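# Four arms remove elastic band from tea caddies

## Task

Arms sit on the tabletop (z about 0.72 m) at arm1 (+0.32, +0.46) facing -125°, arm2 (-0.32, +0.46) facing -55°, arm3 (-0.32, -0.46) facing +55°, and arm4 (+0.32, -0.46) facing +125°. Headings are measured counter-clockwise from +x. Get the elastic band off the tea caddies and leave it lying flat on the table, far enough from the caddies and not looped over itself. Every caddy must stay upright and close to where it began. Nothing may be knocked out of the work area. At the end the grippers must be open and the arms moved away, and the result must hold without any robot supporting it.

## Robot and tools

Robots: four identical i2rt Big YAM arms named arm1, arm2, arm3 and arm4. Each has six joints, a two-finger gripper and a wrist camera. The wrist cameras are arm1_cam_wrist to arm4_cam_wrist. Two more cameras, cam_high and cam_low, are fixed in the room.

Frame: one shared scene frame. Its origin is on the floor and +z points up; the tabletop is near z = 0.72 m. The foot positions and headings in the task are all in this frame. The hand point is midway between the fingertips. The hand's z axis runs along the fingers, and the fingers open and close along its y axis. The hand reaches about 1.0 m from the joint-1 axis.

execute_actions: arguments are "actions" and optionally "cameras".
- "actions" is a list that is empty or holds exactly one action object.
- The action object is keyed by arm name. Each arm gets {"joints": {...}}, and only the arms you want to move need to appear.
- Every value is an absolute target, not an offset. Joint angles are in radians and gripper_m is in metres.
- joint1_rad, -2.879 to 2.879: turns the arm about its foot, positive counter-clockwise seen from above. At 0 the arm reaches out along its foot's heading.
- joint2_rad, 0 to 3.141: shoulder. At 0 the upper arm lies back roughly level, and larger values raise it and then bring it forward.
- joint3_rad, 0 to 3.019: elbow. At 0 the forearm is folded flat against the upper arm, and larger values open it.
- joint4_rad, -1.692 to 1.57: hand pitch, positive tips the fingers up.
- joint5_rad, -1.57 to 1.57: sideways hand swing, positive toward the arm's right.
- joint6_rad, -2.094 to 2.094: hand roll, positive clockwise seen from behind the hand.
- gripper_m, 0 to 0.093: the gap between the fingertips in metres. Each finger pad grips with about 50 to 62 N at most.
- A joint counts as arrived within ±0.045, 0.14, 0.09, 0.055, 0.03, 0.035 rad for joints 1 to 6, and ±0.003 m for the gripper.
- All motions in one action start together and may finish at different times. Each joint moves at its own speed, so the hand can sweep a wide path between postures.
- A joint or arm you leave out keeps its earlier target and may still be pushing.
- An unknown key or an out-of-range number rejects the whole call, and nothing moves.
- "cameras" lists the image sources. Leaving it out, null or ["all"] returns every camera, and [] returns none. The "pictures" line gives the order of the images.

wait: "seconds" from 0 to 10. It sends no new command, lets the scene run, and returns state and images like an empty action.

zoom_image: "camera" plus "region" [x0, y0, x1, y1] in image pixels, with the top-left corner as origin and at most 504x504. It only works on cameras that returned full images in the latest result.

finished_scene: "scene" is the number of the current scene. It ends that scene for good and reports whether the task succeeded. Only call it once the band is resting flat and clear, the grippers are open and the arms have moved back. Replying without any tool call also ends things.

Result lines:
- joint_positions: the measured joint values.
- joint_status, per joint of the last accepted action:
  - off_target: the joint stopped short and may still be pushing.
  - contact_stop or time_out: the joint holds where it stopped. After time_out a joint may keep a target close by and continue pushing, and on_its_own then names it.
  - not_followed: a built-in self- and inter-arm clearance check blocked the targets. The "joint command not followed" line and a "cause:" line say why, and the arm may retry those targets later.
- on_its_own: covers joints this call did not command. Its "held at" value is the joint's target, not its actual position.
- To stop a joint pushing, send it its reported position. A target very close to the current value may produce no motion.
- Heat: MOTOR HOT appears at 85 °C. At 100 °C an OVER-TEMPERATURE FAULT line appears and that arm goes limp and falls until it cools. Joints caught by this read limit_stop_at_motor_heat and need their targets sent again.
- If a result reports a stop, the remaining execute_actions, wait and finished_scene calls in that same reply are skipped.

Cameras follow OpenCV conventions. T_world_to_cam maps scene coordinates into the camera frame.
- The wrist cameras are 616x616 fisheye views. Their poses come from joint readings, so they can be less accurate.
- cam_high is a 672x504 pinhole+radial camera above the table near (0.01, -0.33, 2.13), looking down.
- cam_low is 672x504, near (-1.48, -0.03, 0.92), looking roughly along +x.
- Static calibration can be off by about 2.3° and 9 mm.

Avoid:
- Hard contact between arms: a hard press fails the task, and a hard hit may too. The clearance check can act late and ignores fingers, gripper housings and wrist cameras.
- Pressing on things: arms do not stop when they touch something and can push hard. That also heats motors, including while you are thinking, because the robot holds its last command the whole time.
- Tipping caddies, dropping or flinging the band, slamming, and knocking anything out of the work area.
- Planning extra robot motion: fewer, shorter motions are better.

Each tool is called after "Call:" by a JSON object that holds its "api" and its "payload".

## Session

Call:
{"api": "execute_actions", "payload": {"actions": []}}

Scene clock: 0.00 s.
Motor temperatures (°C, as the motors report them): arm1=[18 20 19 20 20 21] | arm2=[19 20 20 21 19 19] | arm3=[19 19 19 19 19 21] | arm4=[22 19 19 22 19 18]
arm1.joint_positions: joint1_rad=-0.017 joint2_rad=+0.447 joint3_rad=+1.471 joint4_rad=-1.522 joint5_rad=-0.015 joint6_rad=+0.012 gripper_m=+0.095
arm1.joint_status: not commanded
arm1.hand: x=+0.2472 y=+0.3534 z=+1.3594 quat_wxyz=(-0.233, -0.770, -0.386, +0.451) (m; scene frame)
arm2.joint_positions: joint1_rad=+0.010 joint2_rad=+0.445 joint3_rad=+1.474 joint4_rad=-1.548 joint5_rad=-0.008 joint6_rad=-0.009 gripper_m=+0.094
arm2.joint_status: not commanded
arm2.hand: x=-0.2434 y=+0.3676 z=+1.3071 quat_wxyz=(-0.447, -0.381, -0.776, +0.229) (m; scene frame)
arm3.joint_positions: joint1_rad=+0.014 joint2_rad=+0.441 joint3_rad=+1.470 joint4_rad=-1.539 joint5_rad=-0.010 joint6_rad=-0.016 gripper_m=+0.094
arm3.joint_status: not commanded
arm3.hand: x=-0.2584 y=-0.3577 z=+1.3439 quat_wxyz=(-0.441, +0.430, -0.747, -0.248) (m; scene frame)
arm4.joint_positions: joint1_rad=+0.008 joint2_rad=+0.450 joint3_rad=+1.453 joint4_rad=-1.526 joint5_rad=-0.008 joint6_rad=+0.010 gripper_m=+0.094
arm4.joint_status: not commanded
arm4.hand: x=+0.2450 y=-0.3527 z=+1.3156 quat_wxyz=(-0.228, +0.765, -0.407, -0.444) (m; scene frame)
pictures: arm1_cam_wrist, arm2_cam_wrist, arm3_cam_wrist, arm4_cam_wrist, cam_high, cam_low
Images, in order (width x height): arm1_cam_wrist 616x616, arm2_cam_wrist 616x616, arm3_cam_wrist 616x616, arm4_cam_wrist 616x616, cam_high 672x504, cam_low 672x504.

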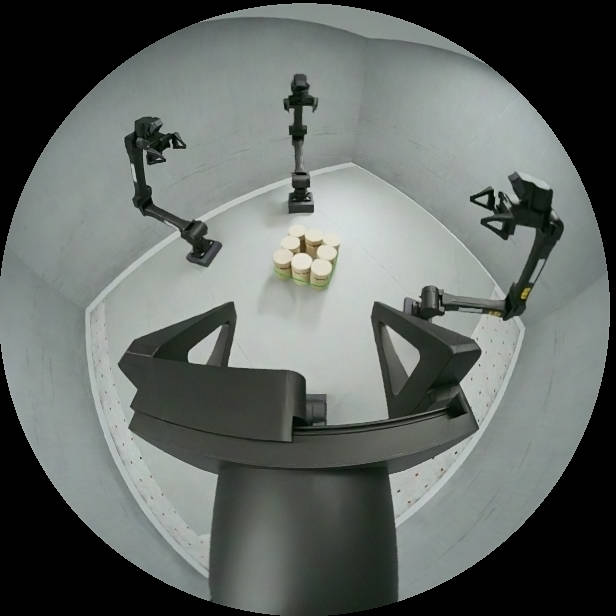

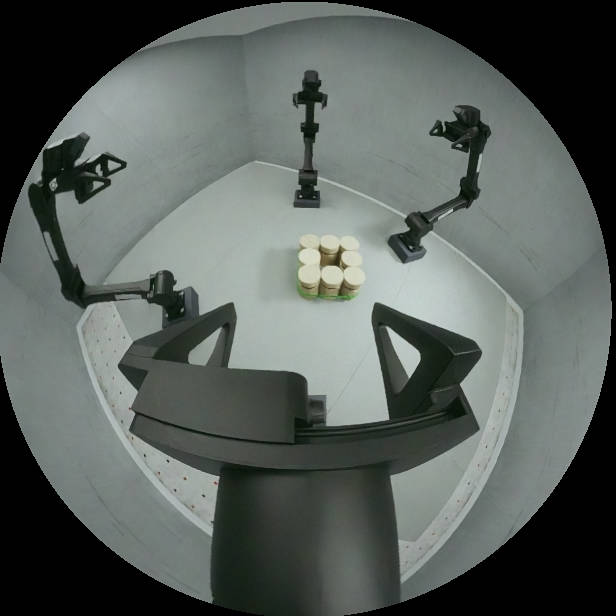

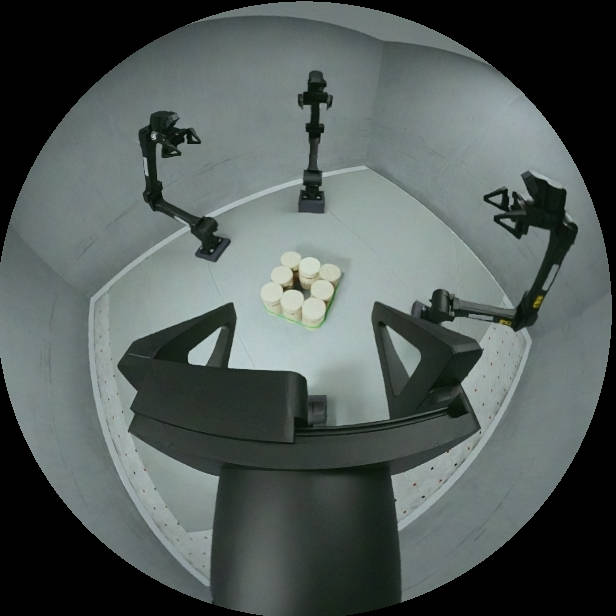

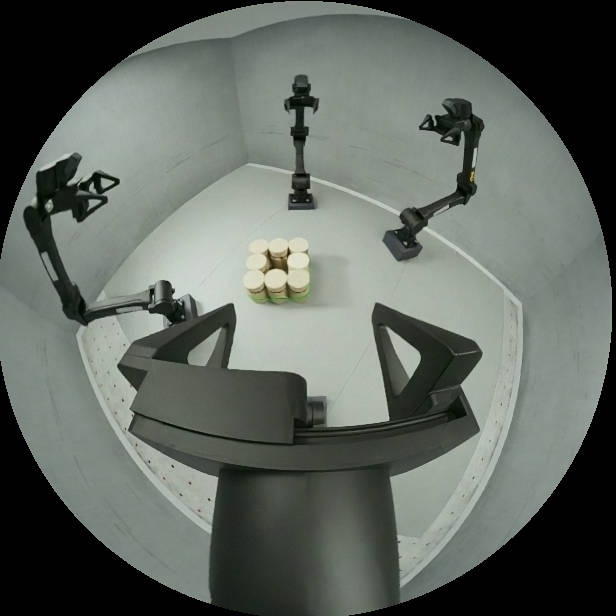

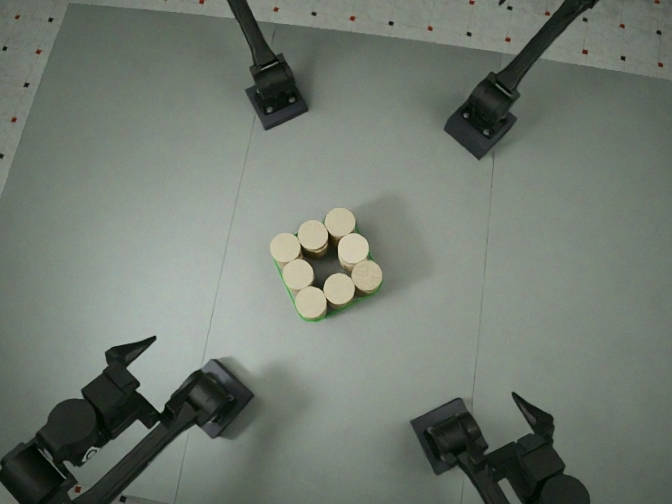

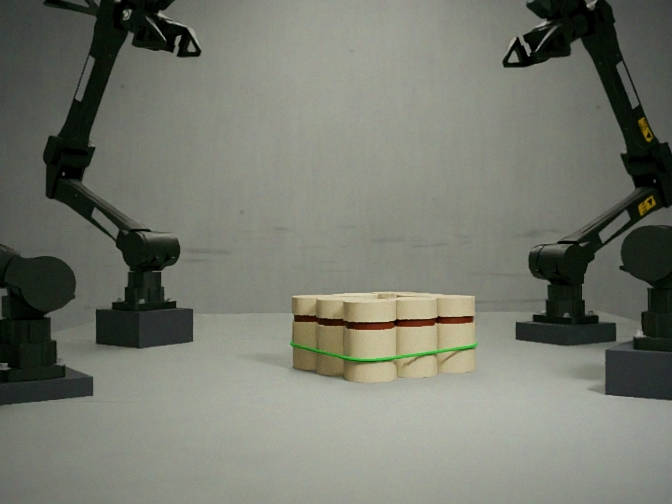

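Call:
{"api": "zoom_image", "payload": {"camera": "cam_high", "region": [246, 185, 406, 345]}}

Call:
{"api": "zoom_image", "payload": {"camera": "cam_low", "region": [270, 270, 500, 400]}}

Call:
{"api": "execute_actions", "payload": {"actions": [{"arm1":{"joints":{"joint2_rad":0.9}},"arm2":{"joints":{"joint3_rad":1.0}},"arm3":{"joints":{"joint4_rad":-1.0}},"arm4":{"joints":{"joint1_rad":0.4}}}], "cameras": ["cam_low"]}}

Region (246, 185, 406, 345) of cam_high's 672x504 image, scaled by 3.150, with more detail than that image has.

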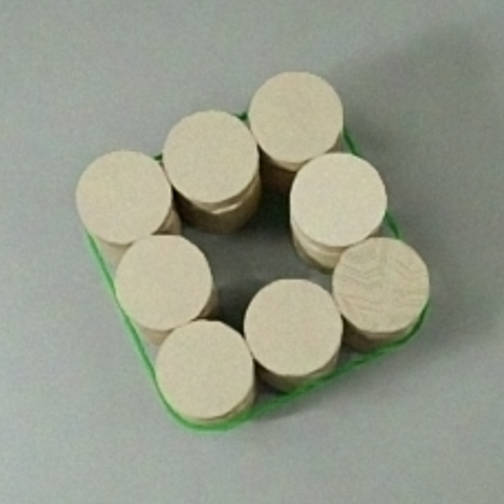

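Region (270, 270, 500, 400) of cam_low's 672x504 image, scaled by 2.191, with more detail than that image has; it fills the top 285 rows of this view, and the rest is white.

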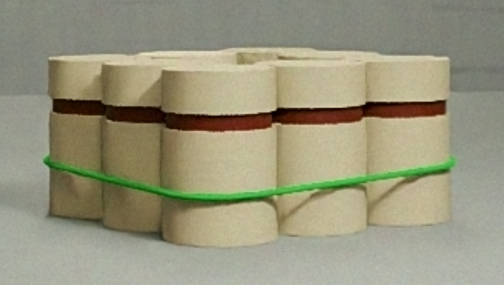

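Scene clock: 12.90 s.
Motor temperatures (°C, as the motors report them): arm1=[18 20 20 20 20 21] | arm2=[19 20 21 21 19 19] | arm3=[19 19 21 19 19 21] | arm4=[22 19 21 22 19 18]
arm1.joint_positions: joint1_rad=-0.017 joint2_rad=+0.898 joint3_rad=+1.471 joint4_rad=-1.522 joint5_rad=-0.015 joint6_rad=+0.012 gripper_m=+0.095
arm1.joint_status: all done
arm1.hand: x=+0.1401 y=+0.2114 z=+1.2699 quat_wxyz=(-0.141, -0.854, -0.424, +0.268) (m; scene frame)
arm2.joint_positions: joint1_rad=+0.010 joint2_rad=+0.450 joint3_rad=+1.006 joint4_rad=-1.548 joint5_rad=-0.008 joint6_rad=-0.009 gripper_m=+0.094
arm2.joint_status: all done
arm2.hand: x=-0.2156 y=+0.3265 z=+1.0995 quat_wxyz=(-0.254, -0.425, -0.859, +0.131) (m; scene frame)
arm3.joint_positions: joint1_rad=+0.014 joint2_rad=+0.441 joint3_rad=+1.470 joint4_rad=-1.021 joint5_rad=-0.010 joint6_rad=-0.016 gripper_m=+0.094
arm3.joint_status: all done
arm3.hand: x=-0.2420 y=-0.3311 z=+1.4660 quat_wxyz=(-0.620, +0.352, -0.609, -0.346) (m; scene frame)
arm4.joint_positions: joint1_rad=+0.395 joint2_rad=+0.450 joint3_rad=+1.453 joint4_rad=-1.526 joint5_rad=-0.008 joint6_rad=+0.010 gripper_m=+0.094
arm4.joint_status: all done
arm4.hand: x=+0.2103 y=-0.3883 z=+1.3156 quat_wxyz=(-0.138, +0.829, -0.252, -0.479) (m; scene frame)
pictures: cam_low
Images, in order (width x height): cam_low 672x504.

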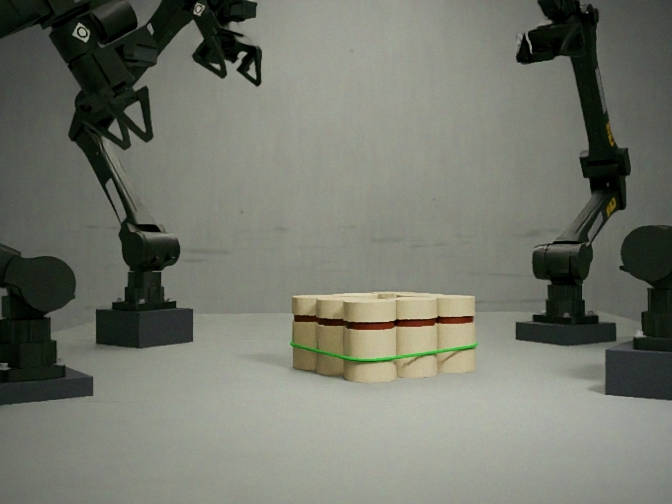

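Call:
{"api": "execute_actions", "payload": {"actions": [{"arm1":{"joints":{"joint1_rad":-0.03,"joint3_rad":0.589,"joint4_rad":0.176,"joint5_rad":0,"joint6_rad":1.79,"gripper_m":0.03}},"arm2":{"joints":{"joint1_rad":-0.323,"joint3_rad":0.488,"joint4_rad":-0.008,"joint5_rad":0,"joint6_rad":1.36,"gripper_m":0.03}},"arm3":{"joints":{"joint1_rad":0.045,"joint3_rad":0.219,"joint4_rad":-0.146,"joint5_rad":0,"joint6_rad":1.93,"gripper_m":0.03}},"arm4":{"joints":{"joint1_rad":0.147,"joint3_rad":0.383,"joint4_rad":0.028,"joint5_rad":0,"joint6_rad":1.66,"gripper_m":0.03}}}], "cameras": []}}

Call:
{"api": "execute_actions", "payload": {"actions": [{"arm1":{"joints":{"joint2_rad":1.5}},"arm2":{"joints":{"joint2_rad":1.2}},"arm3":{"joints":{"joint2_rad":0.9}},"arm4":{"joints":{"joint2_rad":1.14}}}]}}

Scene clock: 135.23 s.
Motor temperatures (°C, as the motors report them): arm1=[18 20 23 20 20 21] | arm2=[19 20 25 21 19 19] | arm3=[19 19 25 20 19 21] | arm4=[22 19 23 22 19 18]
arm1.joint_positions: joint1_rad=-0.021 joint2_rad=+0.899 joint3_rad=+0.588 joint4_rad=+0.162 joint5_rad=-0.003 joint6_rad=+1.780 gripper_m=+0.030
arm1.joint_status: all done
arm1.hand: x=+0.0512 y=+0.1007 z=+1.1084 quat_wxyz=(-0.634, -0.693, +0.313, +0.142) (m; scene frame)
arm2.joint_positions: joint1_rad=-0.319 joint2_rad=+0.446 joint3_rad=+0.493 joint4_rad=-0.029 joint5_rad=-0.002 joint6_rad=+1.344 gripper_m=+0.030
arm2.joint_status: all done
arm2.hand: x=-0.2148 y=+0.1408 z=+1.1252 quat_wxyz=(-0.714, -0.674, -0.189, -0.026) (m; scene frame)
arm3.joint_positions: joint1_rad=+0.033 joint2_rad=+0.440 joint3_rad=+0.212 joint4_rad=-0.167 joint5_rad=-0.002 joint6_rad=+1.920 gripper_m=+0.030
arm3.joint_status: all done
arm3.hand: x=-0.1648 y=-0.1950 z=+0.9555 quat_wxyz=(-0.049, -0.353, -0.753, -0.553) (m; scene frame)
arm4.joint_positions: joint1_rad=+0.151 joint2_rad=+0.456 joint3_rad=+0.379 joint4_rad=+0.005 joint5_rad=-0.002 joint6_rad=+1.651 gripper_m=+0.030
arm4.joint_status: all done
arm4.hand: x=+0.0910 y=-0.2100 z=+1.0706 quat_wxyz=(+0.272, +0.239, -0.693, -0.623) (m; scene frame)
pictures: none
No camera images: the call's "cameras" was empty. Leave "cameras" out to get every camera's image.

Scene clock: 136.57 s.
Motor temperatures (°C, as the motors report them): arm1=[18 20 23 20 20 21] | arm2=[19 20 25 21 19 19] | arm3=[19 19 25 20 19 21] | arm4=[22 19 23 22 19 18]
arm1.joint_positions: joint1_rad=-0.021 joint2_rad=+1.490 joint3_rad=+0.588 joint4_rad=+0.168 joint5_rad=-0.003 joint6_rad=+1.781 gripper_m=+0.030
arm1.joint_status: all done
arm1.hand: x=+0.0317 y=+0.0776 z=+0.8412 quat_wxyz=(-0.393, -0.833, +0.379, +0.089) (m; scene frame)
arm2.joint_positions: joint1_rad=-0.319 joint2_rad=+1.199 joint3_rad=+0.493 joint4_rad=-0.023 joint5_rad=-0.002 joint6_rad=+1.344 gripper_m=+0.030
arm2.joint_status: all done
arm2.hand: x=-0.1916 y=+0.0589 z=+0.8443 quat_wxyz=(-0.409, -0.879, -0.243, -0.013) (m; scene frame)
arm3.joint_positions: joint1_rad=+0.033 joint2_rad=+0.891 joint3_rad=+0.212 joint4_rad=-0.162 joint5_rad=-0.002 joint6_rad=+1.920 gripper_m=+0.030
arm3.joint_status: all done
arm3.hand: x=-0.1697 y=-0.2031 z=+0.8276 quat_wxyz=(-0.031, -0.397, -0.846, -0.356) (m; scene frame)
arm4.joint_positions: joint1_rad=+0.151 joint2_rad=+1.139 joint3_rad=+0.379 joint4_rad=+0.011 joint5_rad=-0.002 joint6_rad=+1.651 gripper_m=+0.030
arm4.joint_status: all done
arm4.hand: x=+0.0619 y=-0.1780 z=+0.8312 quat_wxyz=(+0.159, +0.298, -0.868, -0.364) (m; scene frame)
pictures: arm1_cam_wrist, arm2_cam_wrist, arm3_cam_wrist, arm4_cam_wrist, cam_high, cam_low
camera_calibration (this result's frames):
arm1_cam_wrist: T_world_to_cam=[[0.555255, 0.394834, -0.731983, 0.568694], [0.830158, -0.209899, 0.516507, -0.442682], [0.0502915, -0.894454, -0.444322, 0.563201], [0, 0, 0, 1]] pos_world=[0.0234016, 0.186299, 0.895165]
arm2_cam_wrist: T_world_to_cam=[[-0.421132, 0.540366, -0.728459, 0.501733], [0.583781, 0.776164, 0.238262, -0.128369], [0.694152, -0.324921, -0.642323, 0.823284], [0, 0, 0, 1]] pos_world=[-0.28525, 0.0960186, 0.924891]
arm3_cam_wrist: T_world_to_cam=[[-0.65289, -0.427905, -0.625005, 0.323832], [-0.747224, 0.228707, 0.623979, -0.591777], [-0.124061, 0.874408, -0.469061, 0.668644], [0, 0, 0, 1]] pos_world=[-0.14781, -0.310756, 0.885288]
arm4_cam_wrist: T_world_to_cam=[[0.405216, -0.559703, -0.722864, 0.47511], [-0.340981, -0.826162, 0.448541, -0.493401], [-0.848252, 0.0647265, -0.525622, 0.627245], [0, 0, 0, 1]] pos_world=[0.171299, -0.182307, 0.894444]
Images, in order (width x height): arm1_cam_wrist 616x616, arm2_cam_wrist 616x616, arm3_cam_wrist 616x616, arm4_cam_wrist 616x616, cam_high 672x504, cam_low 672x504.

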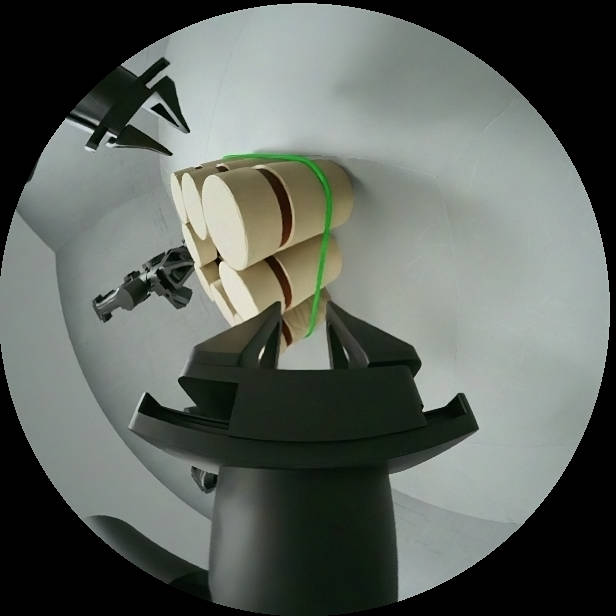

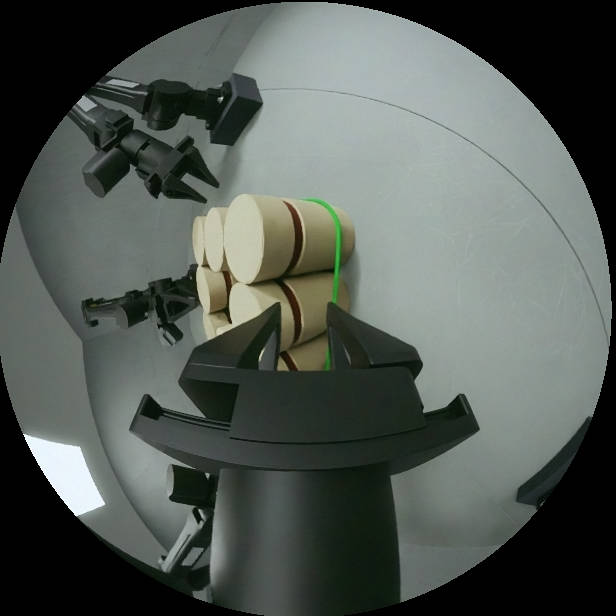

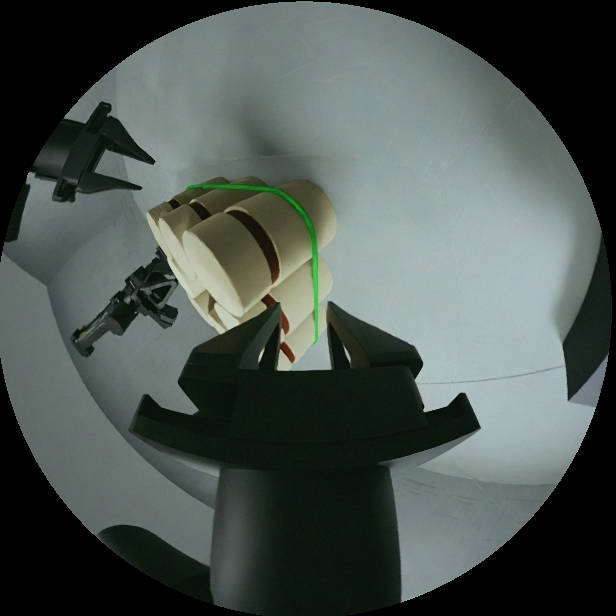

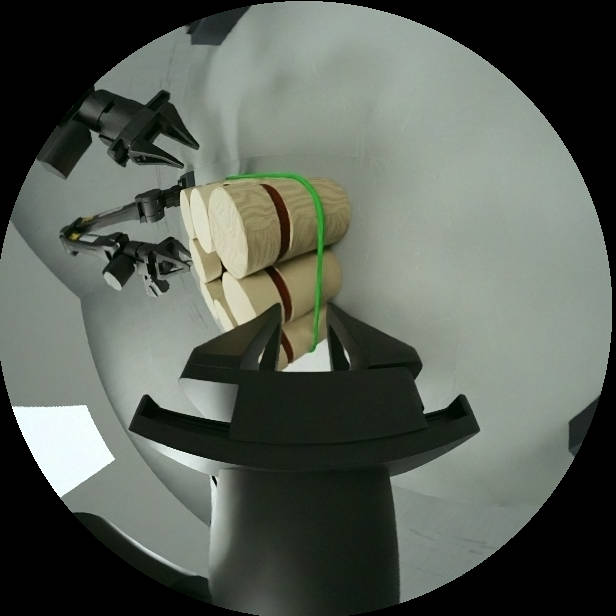

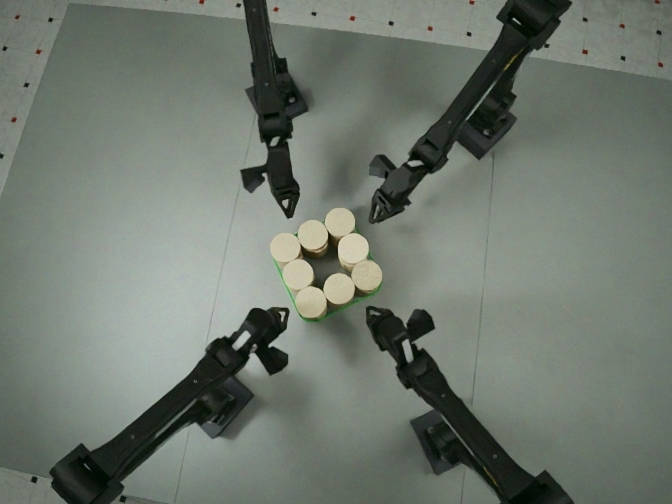

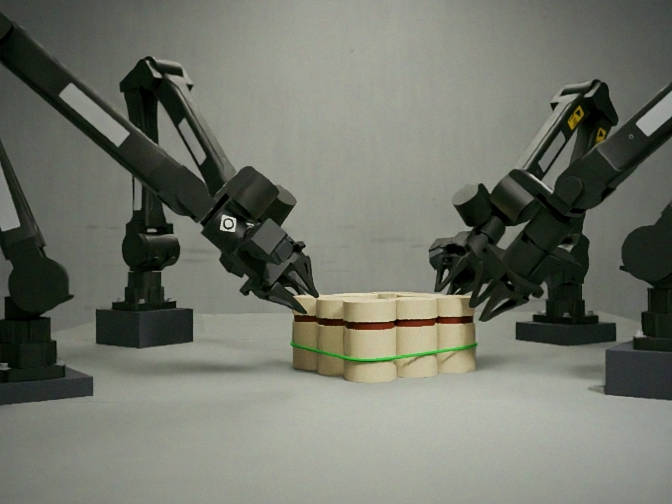

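Call:
{"api": "zoom_image", "payload": {"camera": "cam_high", "region": [236, 170, 426, 360]}}

Call:
{"api": "zoom_image", "payload": {"camera": "cam_low", "region": [240, 220, 550, 400]}}

Region (236, 170, 426, 360) of cam_high's 672x504 image, scaled by 2.653, with more detail than that image has.

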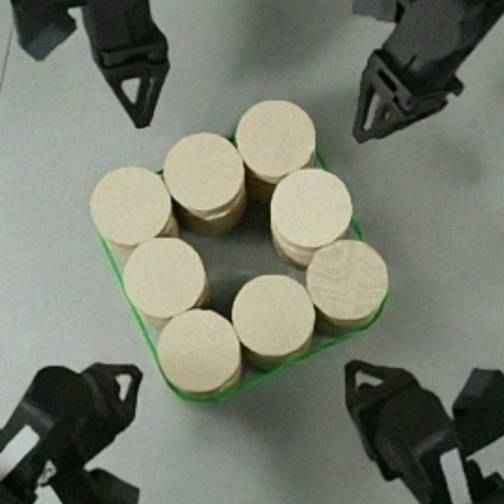

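Region (240, 220, 550, 400) of cam_low's 672x504 image, scaled by 1.626, with more detail than that image has; it fills the top 293 rows of this view, and the rest is white.

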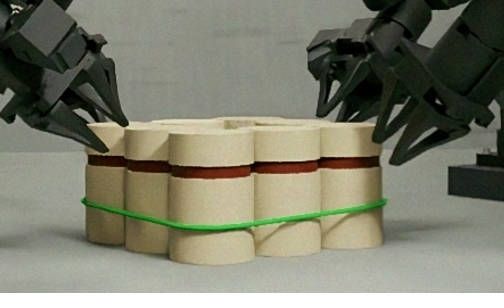

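Call:
{"api": "execute_actions", "payload": {"actions": [{"arm1":{"joints":{"joint1_rad":-0.048,"joint2_rad":1.6,"joint3_rad":0.62,"joint4_rad":0.19}},"arm2":{"joints":{"joint1_rad":-0.298,"joint2_rad":1.32,"joint3_rad":0.5,"joint4_rad":0.04}},"arm3":{"joints":{"joint1_rad":0.095,"joint2_rad":1.08,"joint3_rad":0.235,"joint4_rad":-0.05}},"arm4":{"joints":{"joint2_rad":1.27,"joint3_rad":0.4,"joint4_rad":0.08}}}], "cameras": []}}

Call:
{"api": "execute_actions", "payload": {"actions": [{"arm1":{"joints":{"joint2_rad":1.703,"joint3_rad":0.662,"joint4_rad":0.25}},"arm2":{"joints":{"joint2_rad":1.436,"joint3_rad":0.521,"joint4_rad":0.125}},"arm3":{"joints":{"joint2_rad":1.252,"joint3_rad":0.27,"joint4_rad":0.092}},"arm4":{"joints":{"joint2_rad":1.404,"joint3_rad":0.437,"joint4_rad":0.177}}}]}}

Scene clock: 180.67 s.
Motor temperatures (°C, as the motors report them): arm1=[18 21 22 20 20 21] | arm2=[19 20 25 22 19 19] | arm3=[19 19 26 20 19 21] | arm4=[22 19 24 22 19 18]
arm1.joint_positions: joint1_rad=-0.043 joint2_rad=+1.593 joint3_rad=+0.597 joint4_rad=+0.181 joint5_rad=-0.003 joint6_rad=+1.781 gripper_m=+0.030
arm1.joint_status: all done
arm1.hand: x=+0.0259 y=+0.0877 z=+0.8002 quat_wxyz=(-0.355, -0.843, +0.395, +0.084) (m; scene frame)
arm2.joint_positions: joint1_rad=-0.305 joint2_rad=+1.325 joint3_rad=+0.493 joint4_rad=+0.023 joint5_rad=-0.002 joint6_rad=+1.344 gripper_m=+0.030
arm2.joint_status: all done
arm2.hand: x=-0.1857 y=+0.0597 z=+0.8020 quat_wxyz=(-0.373, -0.893, -0.254, -0.014) (m; scene frame)
arm3.joint_positions: joint1_rad=+0.085 joint2_rad=+1.073 joint3_rad=+0.212 joint4_rad=-0.068 joint5_rad=-0.001 joint6_rad=+1.921 gripper_m=+0.030
arm3.joint_status: all done
arm3.hand: x=-0.1836 y=-0.1965 z=+0.7921 quat_wxyz=(-0.019, -0.381, -0.869, -0.315) (m; scene frame)
arm4.joint_positions: joint1_rad=+0.151 joint2_rad=+1.274 joint3_rad=+0.379 joint4_rad=+0.061 joint5_rad=-0.002 joint6_rad=+1.651 gripper_m=+0.030
arm4.joint_status: all done
arm4.hand: x=+0.0632 y=-0.1794 z=+0.7913 quat_wxyz=(+0.144, +0.303, -0.883, -0.328) (m; scene frame)
pictures: none
No camera images: the call's "cameras" was empty. Leave "cameras" out to get every camera's image.

Scene clock: 181.60 s.
Motor temperatures (°C, as the motors report them): arm1=[18 21 22 20 20 21] | arm2=[19 20 25 22 19 19] | arm3=[19 19 26 20 19 21] | arm4=[22 19 24 22 19 18]
arm1.joint_positions: joint1_rad=-0.043 joint2_rad=+1.690 joint3_rad=+0.647 joint4_rad=+0.240 joint5_rad=-0.003 joint6_rad=+1.781 gripper_m=+0.030
arm1.joint_status: all done
arm1.hand: x=+0.0117 y=+0.0698 z=+0.7836 quat_wxyz=(-0.361, -0.841, +0.394, +0.086) (m; scene frame)
arm2.joint_positions: joint1_rad=-0.305 joint2_rad=+1.439 joint3_rad=+0.493 joint4_rad=+0.106 joint5_rad=-0.002 joint6_rad=+1.345 gripper_m=+0.030
arm2.joint_status: all done
arm2.hand: x=-0.1846 y=+0.0553 z=+0.7699 quat_wxyz=(-0.358, -0.898, -0.255, -0.014) (m; scene frame)
arm3.joint_positions: joint1_rad=+0.085 joint2_rad=+1.242 joint3_rad=+0.245 joint4_rad=+0.074 joint5_rad=-0.001 joint6_rad=+1.921 gripper_m=+0.030
arm3.joint_status: all done
arm3.hand: x=-0.1733 y=-0.1764 z=+0.7770 quat_wxyz=(-0.019, -0.381, -0.868, -0.318) (m; scene frame)
arm4.joint_positions: joint1_rad=+0.151 joint2_rad=+1.406 joint3_rad=+0.408 joint4_rad=+0.156 joint5_rad=-0.002 joint6_rad=+1.652 gripper_m=+0.030
arm4.joint_status: all done
arm4.hand: x=+0.0515 y=-0.1667 z=+0.7698 quat_wxyz=(+0.142, +0.304, -0.884, -0.325) (m; scene frame)
pictures: arm1_cam_wrist, arm2_cam_wrist, arm3_cam_wrist, arm4_cam_wrist, cam_high, cam_low
camera_calibration (this result's frames):
arm1_cam_wrist: T_world_to_cam=[[0.594462, 0.420711, -0.685286, 0.501887], [0.802568, -0.257432, 0.538157, -0.411292], [0.0499938, -0.869903, -0.490683, 0.566225], [0, 0, 0, 1]] pos_world=[0.00342912, 0.175532, 0.843113]
arm2_cam_wrist: T_world_to_cam=[[-0.452494, 0.607319, -0.653002, 0.384837], [0.582599, 0.75571, 0.299133, -0.15794], [0.67515, -0.245083, -0.695778, 0.80269], [0, 0, 0, 1]] pos_world=[-0.275783, 0.0823634, 0.857039]
arm3_cam_wrist: T_world_to_cam=[[-0.652148, -0.504402, -0.565935, 0.242077], [-0.734624, 0.23617, 0.636043, -0.574834], [-0.187165, 0.830543, -0.524564, 0.645559], [0, 0, 0, 1]] pos_world=[-0.143591, -0.278302, 0.841256]
arm4_cam_wrist: T_world_to_cam=[[0.447914, -0.60696, -0.656485, 0.380094], [-0.370176, -0.794266, 0.48178, -0.478766], [-0.813844, 0.0272187, -0.580445, 0.619629], [0, 0, 0, 1]] pos_world=[0.156804, -0.166431, 0.839846]
Images, in order (width x height): arm1_cam_wrist 616x616, arm2_cam_wrist 616x616, arm3_cam_wrist 616x616, arm4_cam_wrist 616x616, cam_high 672x504, cam_low 672x504.

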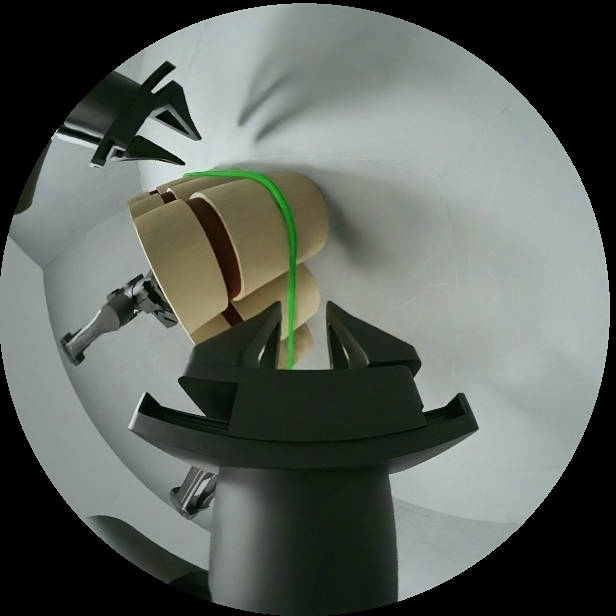

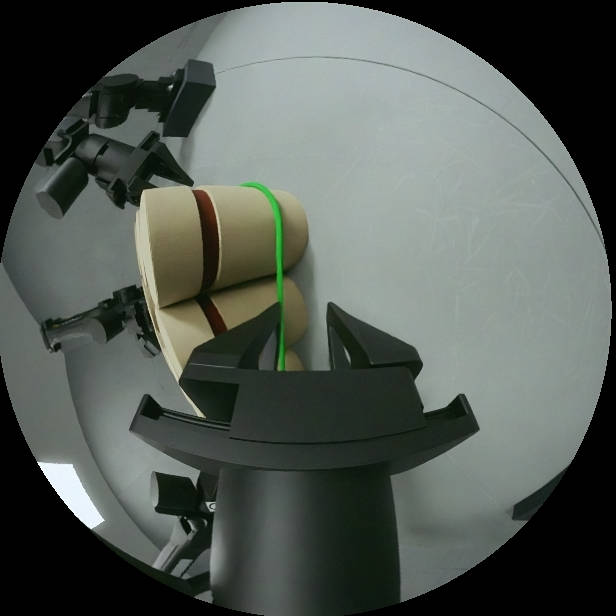

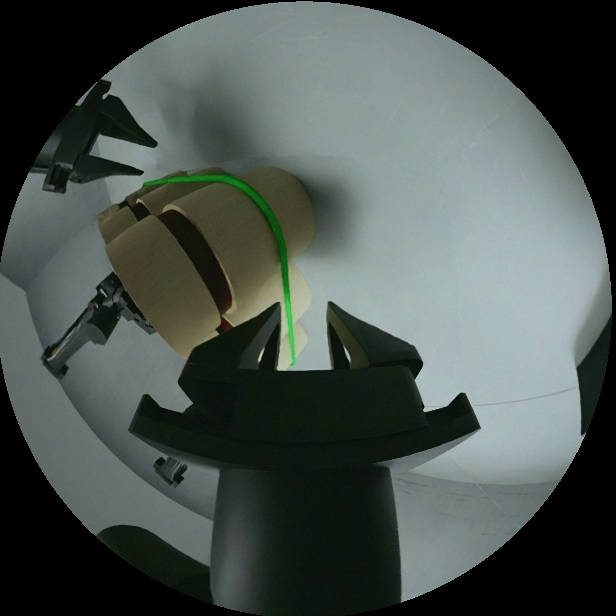

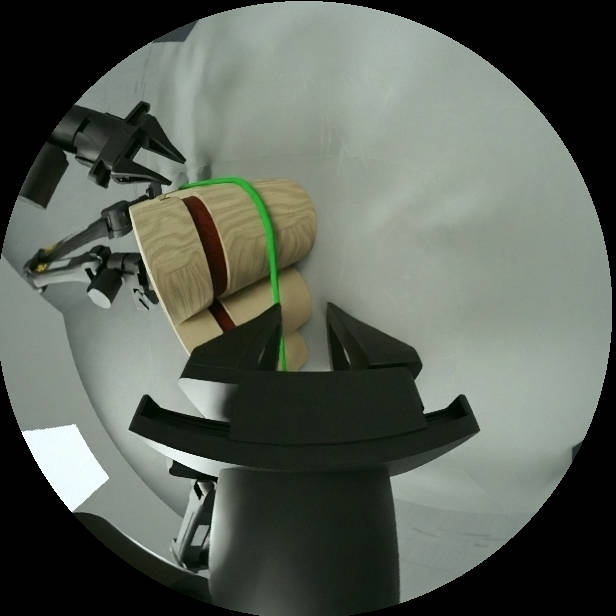

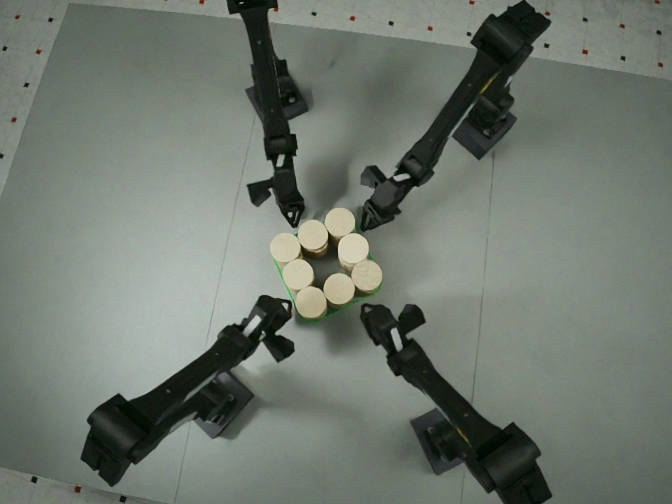

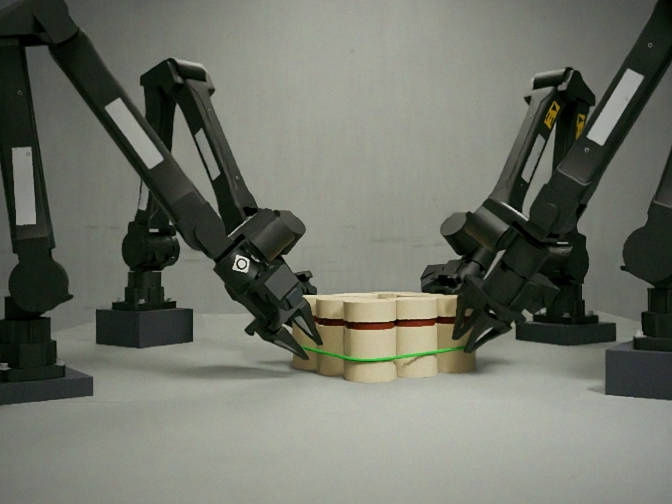

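Call:
{"api": "execute_actions", "payload": {"actions": [{"arm1":{"joints":{"joint2_rad":1.798,"joint3_rad":0.738,"joint4_rad":0.276}},"arm2":{"joints":{"joint2_rad":1.544,"joint3_rad":0.588,"joint4_rad":0.204}},"arm3":{"joints":{"joint2_rad":1.414,"joint3_rad":0.326,"joint4_rad":0.222}},"arm4":{"joints":{"joint2_rad":1.523,"joint3_rad":0.506,"joint4_rad":0.267}}}]}}

Scene clock: 203.57 s.
Motor temperatures (°C, as the motors report them): arm1=[18 21 22 20 20 21] | arm2=[19 20 26 22 19 19] | arm3=[19 19 26 20 19 21] | arm4=[22 20 24 22 19 18]
arm1.joint_positions: joint1_rad=-0.043 joint2_rad=+1.782 joint3_rad=+0.716 joint4_rad=+0.265 joint5_rad=-0.002 joint6_rad=+1.781 gripper_m=+0.030
arm1.joint_status: all done
arm1.hand: x=-0.0047 y=+0.0494 z=+0.7676 quat_wxyz=(-0.362, -0.841, +0.394, +0.086) (m; scene frame)
arm2.joint_positions: joint1_rad=-0.305 joint2_rad=+1.541 joint3_rad=+0.551 joint4_rad=+0.186 joint5_rad=+0.001 joint6_rad=+1.345 gripper_m=+0.030
arm2.joint_status: all done
arm2.hand: x=-0.1751 y=+0.0250 z=+0.7627 quat_wxyz=(-0.375, -0.892, -0.253, -0.013) (m; scene frame)
arm3.joint_positions: joint1_rad=+0.087 joint2_rad=+1.403 joint3_rad=+0.296 joint4_rad=+0.203 joint5_rad=-0.001 joint6_rad=+1.921 gripper_m=+0.030
arm3.joint_status: all done
arm3.hand: x=-0.1602 y=-0.1502 z=+0.7636 quat_wxyz=(-0.020, -0.379, -0.865, -0.327) (m; scene frame)
arm4.joint_positions: joint1_rad=+0.146 joint2_rad=+1.522 joint3_rad=+0.478 joint4_rad=+0.246 joint5_rad=+0.003 joint6_rad=+1.652 gripper_m=+0.030
arm4.joint_status: all done
arm4.hand: x=+0.0285 y=-0.1370 z=+0.7649 quat_wxyz=(+0.148, +0.298, -0.878, -0.345) (m; scene frame)
pictures: arm1_cam_wrist, arm2_cam_wrist, arm3_cam_wrist, arm4_cam_wrist, cam_high, cam_low
camera_calibration (this result's frames):
arm1_cam_wrist: T_world_to_cam=[[0.593405, 0.419408, -0.686999, 0.510627], [0.803433, -0.25706, 0.537043, -0.393969], [0.0486398, -0.870642, -0.489507, 0.540654], [0, 0, 0, 1]] pos_world=[-0.0127778, 0.155281, 0.827033]
arm2_cam_wrist: T_world_to_cam=[[-0.445317, 0.58504, -0.677806, 0.423587], [0.581518, 0.764598, 0.277898, -0.12255], [0.68083, -0.270404, -0.6807, 0.773959], [0, 0, 0, 1]] pos_world=[-0.267039, 0.0551678, 0.848]
arm3_cam_wrist: T_world_to_cam=[[-0.646687, -0.494685, -0.580588, 0.269762], [-0.740455, 0.224435, 0.633527, -0.56375], [-0.183092, 0.839593, -0.511431, 0.61117], [0, 0, 0, 1]] pos_world=[-0.131079, -0.253161, 0.826343]
arm4_cam_wrist: T_world_to_cam=[[0.424243, -0.586953, -0.689568, 0.433898], [-0.364026, -0.807796, 0.463628, -0.449528], [-0.829158, 0.0543299, -0.556368, 0.582935], [0, 0, 0, 1]] pos_world=[0.135627, -0.140121, 0.831942]
Images, in order (width x height): arm1_cam_wrist 616x616, arm2_cam_wrist 616x616, arm3_cam_wrist 616x616, arm4_cam_wrist 616x616, cam_high 672x504, cam_low 672x504.

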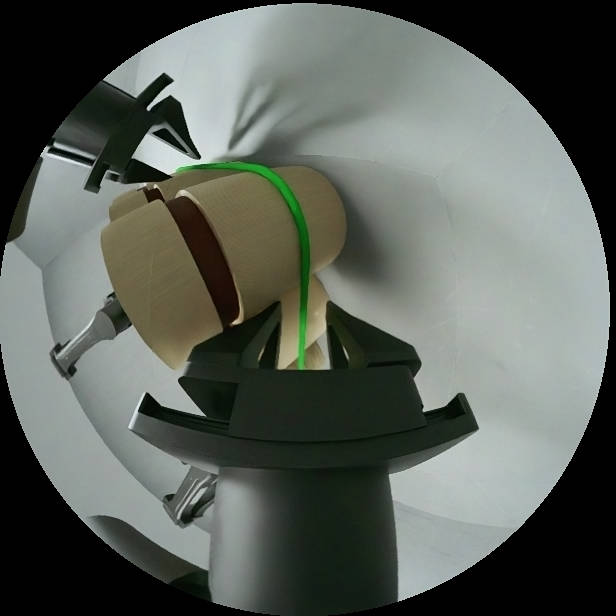

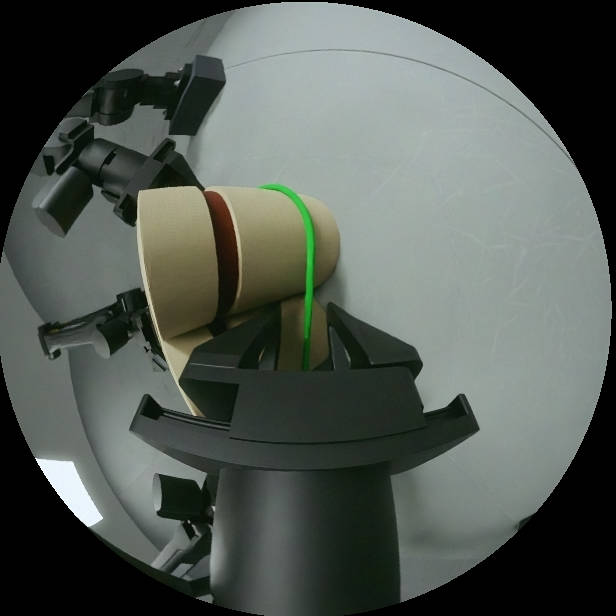

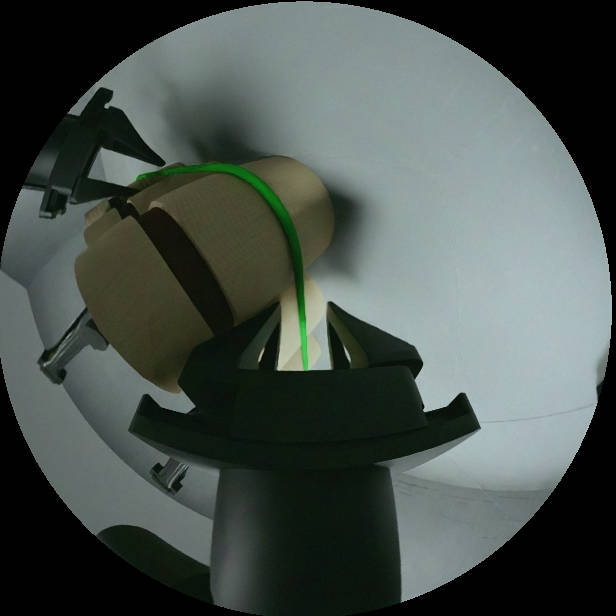

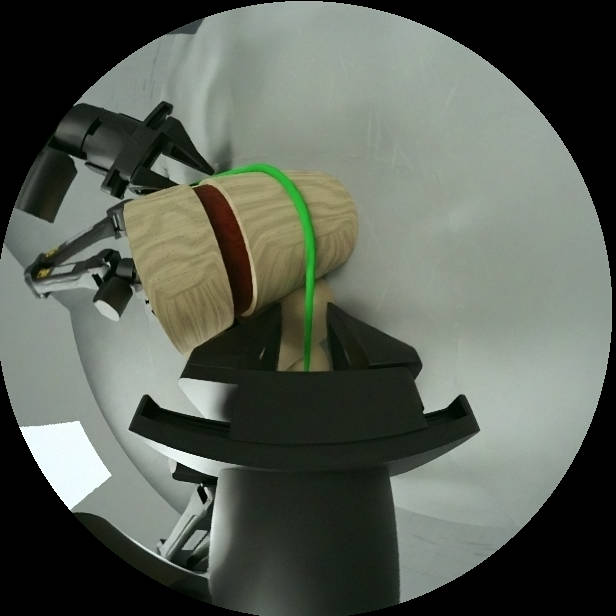

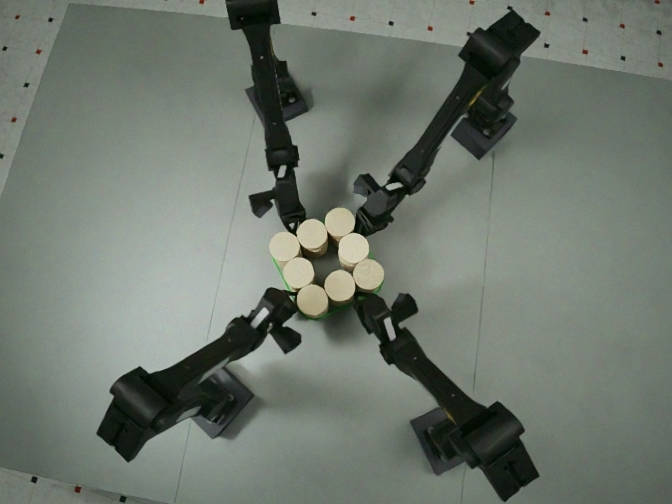

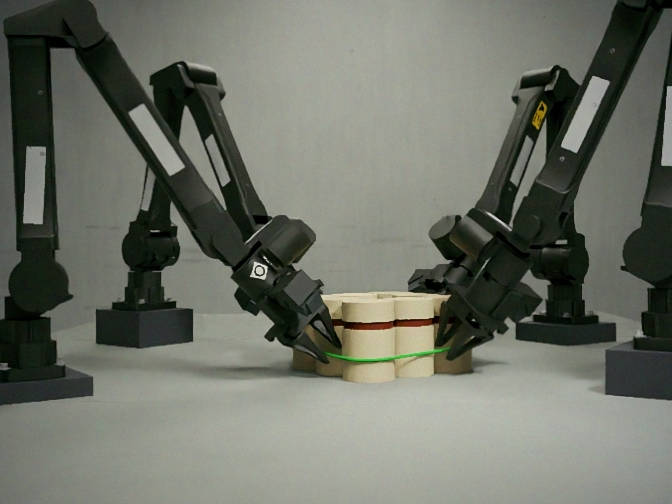

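Call:
{"api": "zoom_image", "payload": {"camera": "cam_high", "region": [236, 170, 426, 360]}}

Call:
{"api": "zoom_image", "payload": {"camera": "cam_low", "region": [270, 280, 500, 400]}}

Region (236, 170, 426, 360) of cam_high's 672x504 image, scaled by 2.653, with more detail than that image has.

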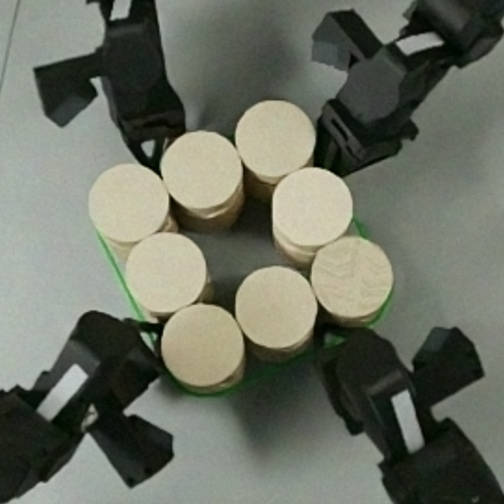

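Region (270, 280, 500, 400) of cam_low's 672x504 image, scaled by 2.191, with more detail than that image has; it fills the top 263 rows of this view, and the rest is white.

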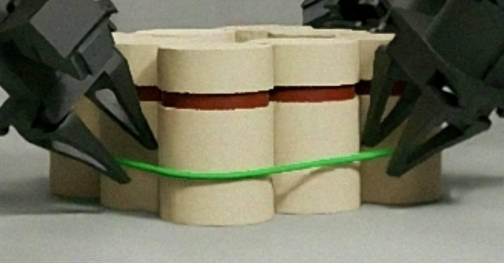

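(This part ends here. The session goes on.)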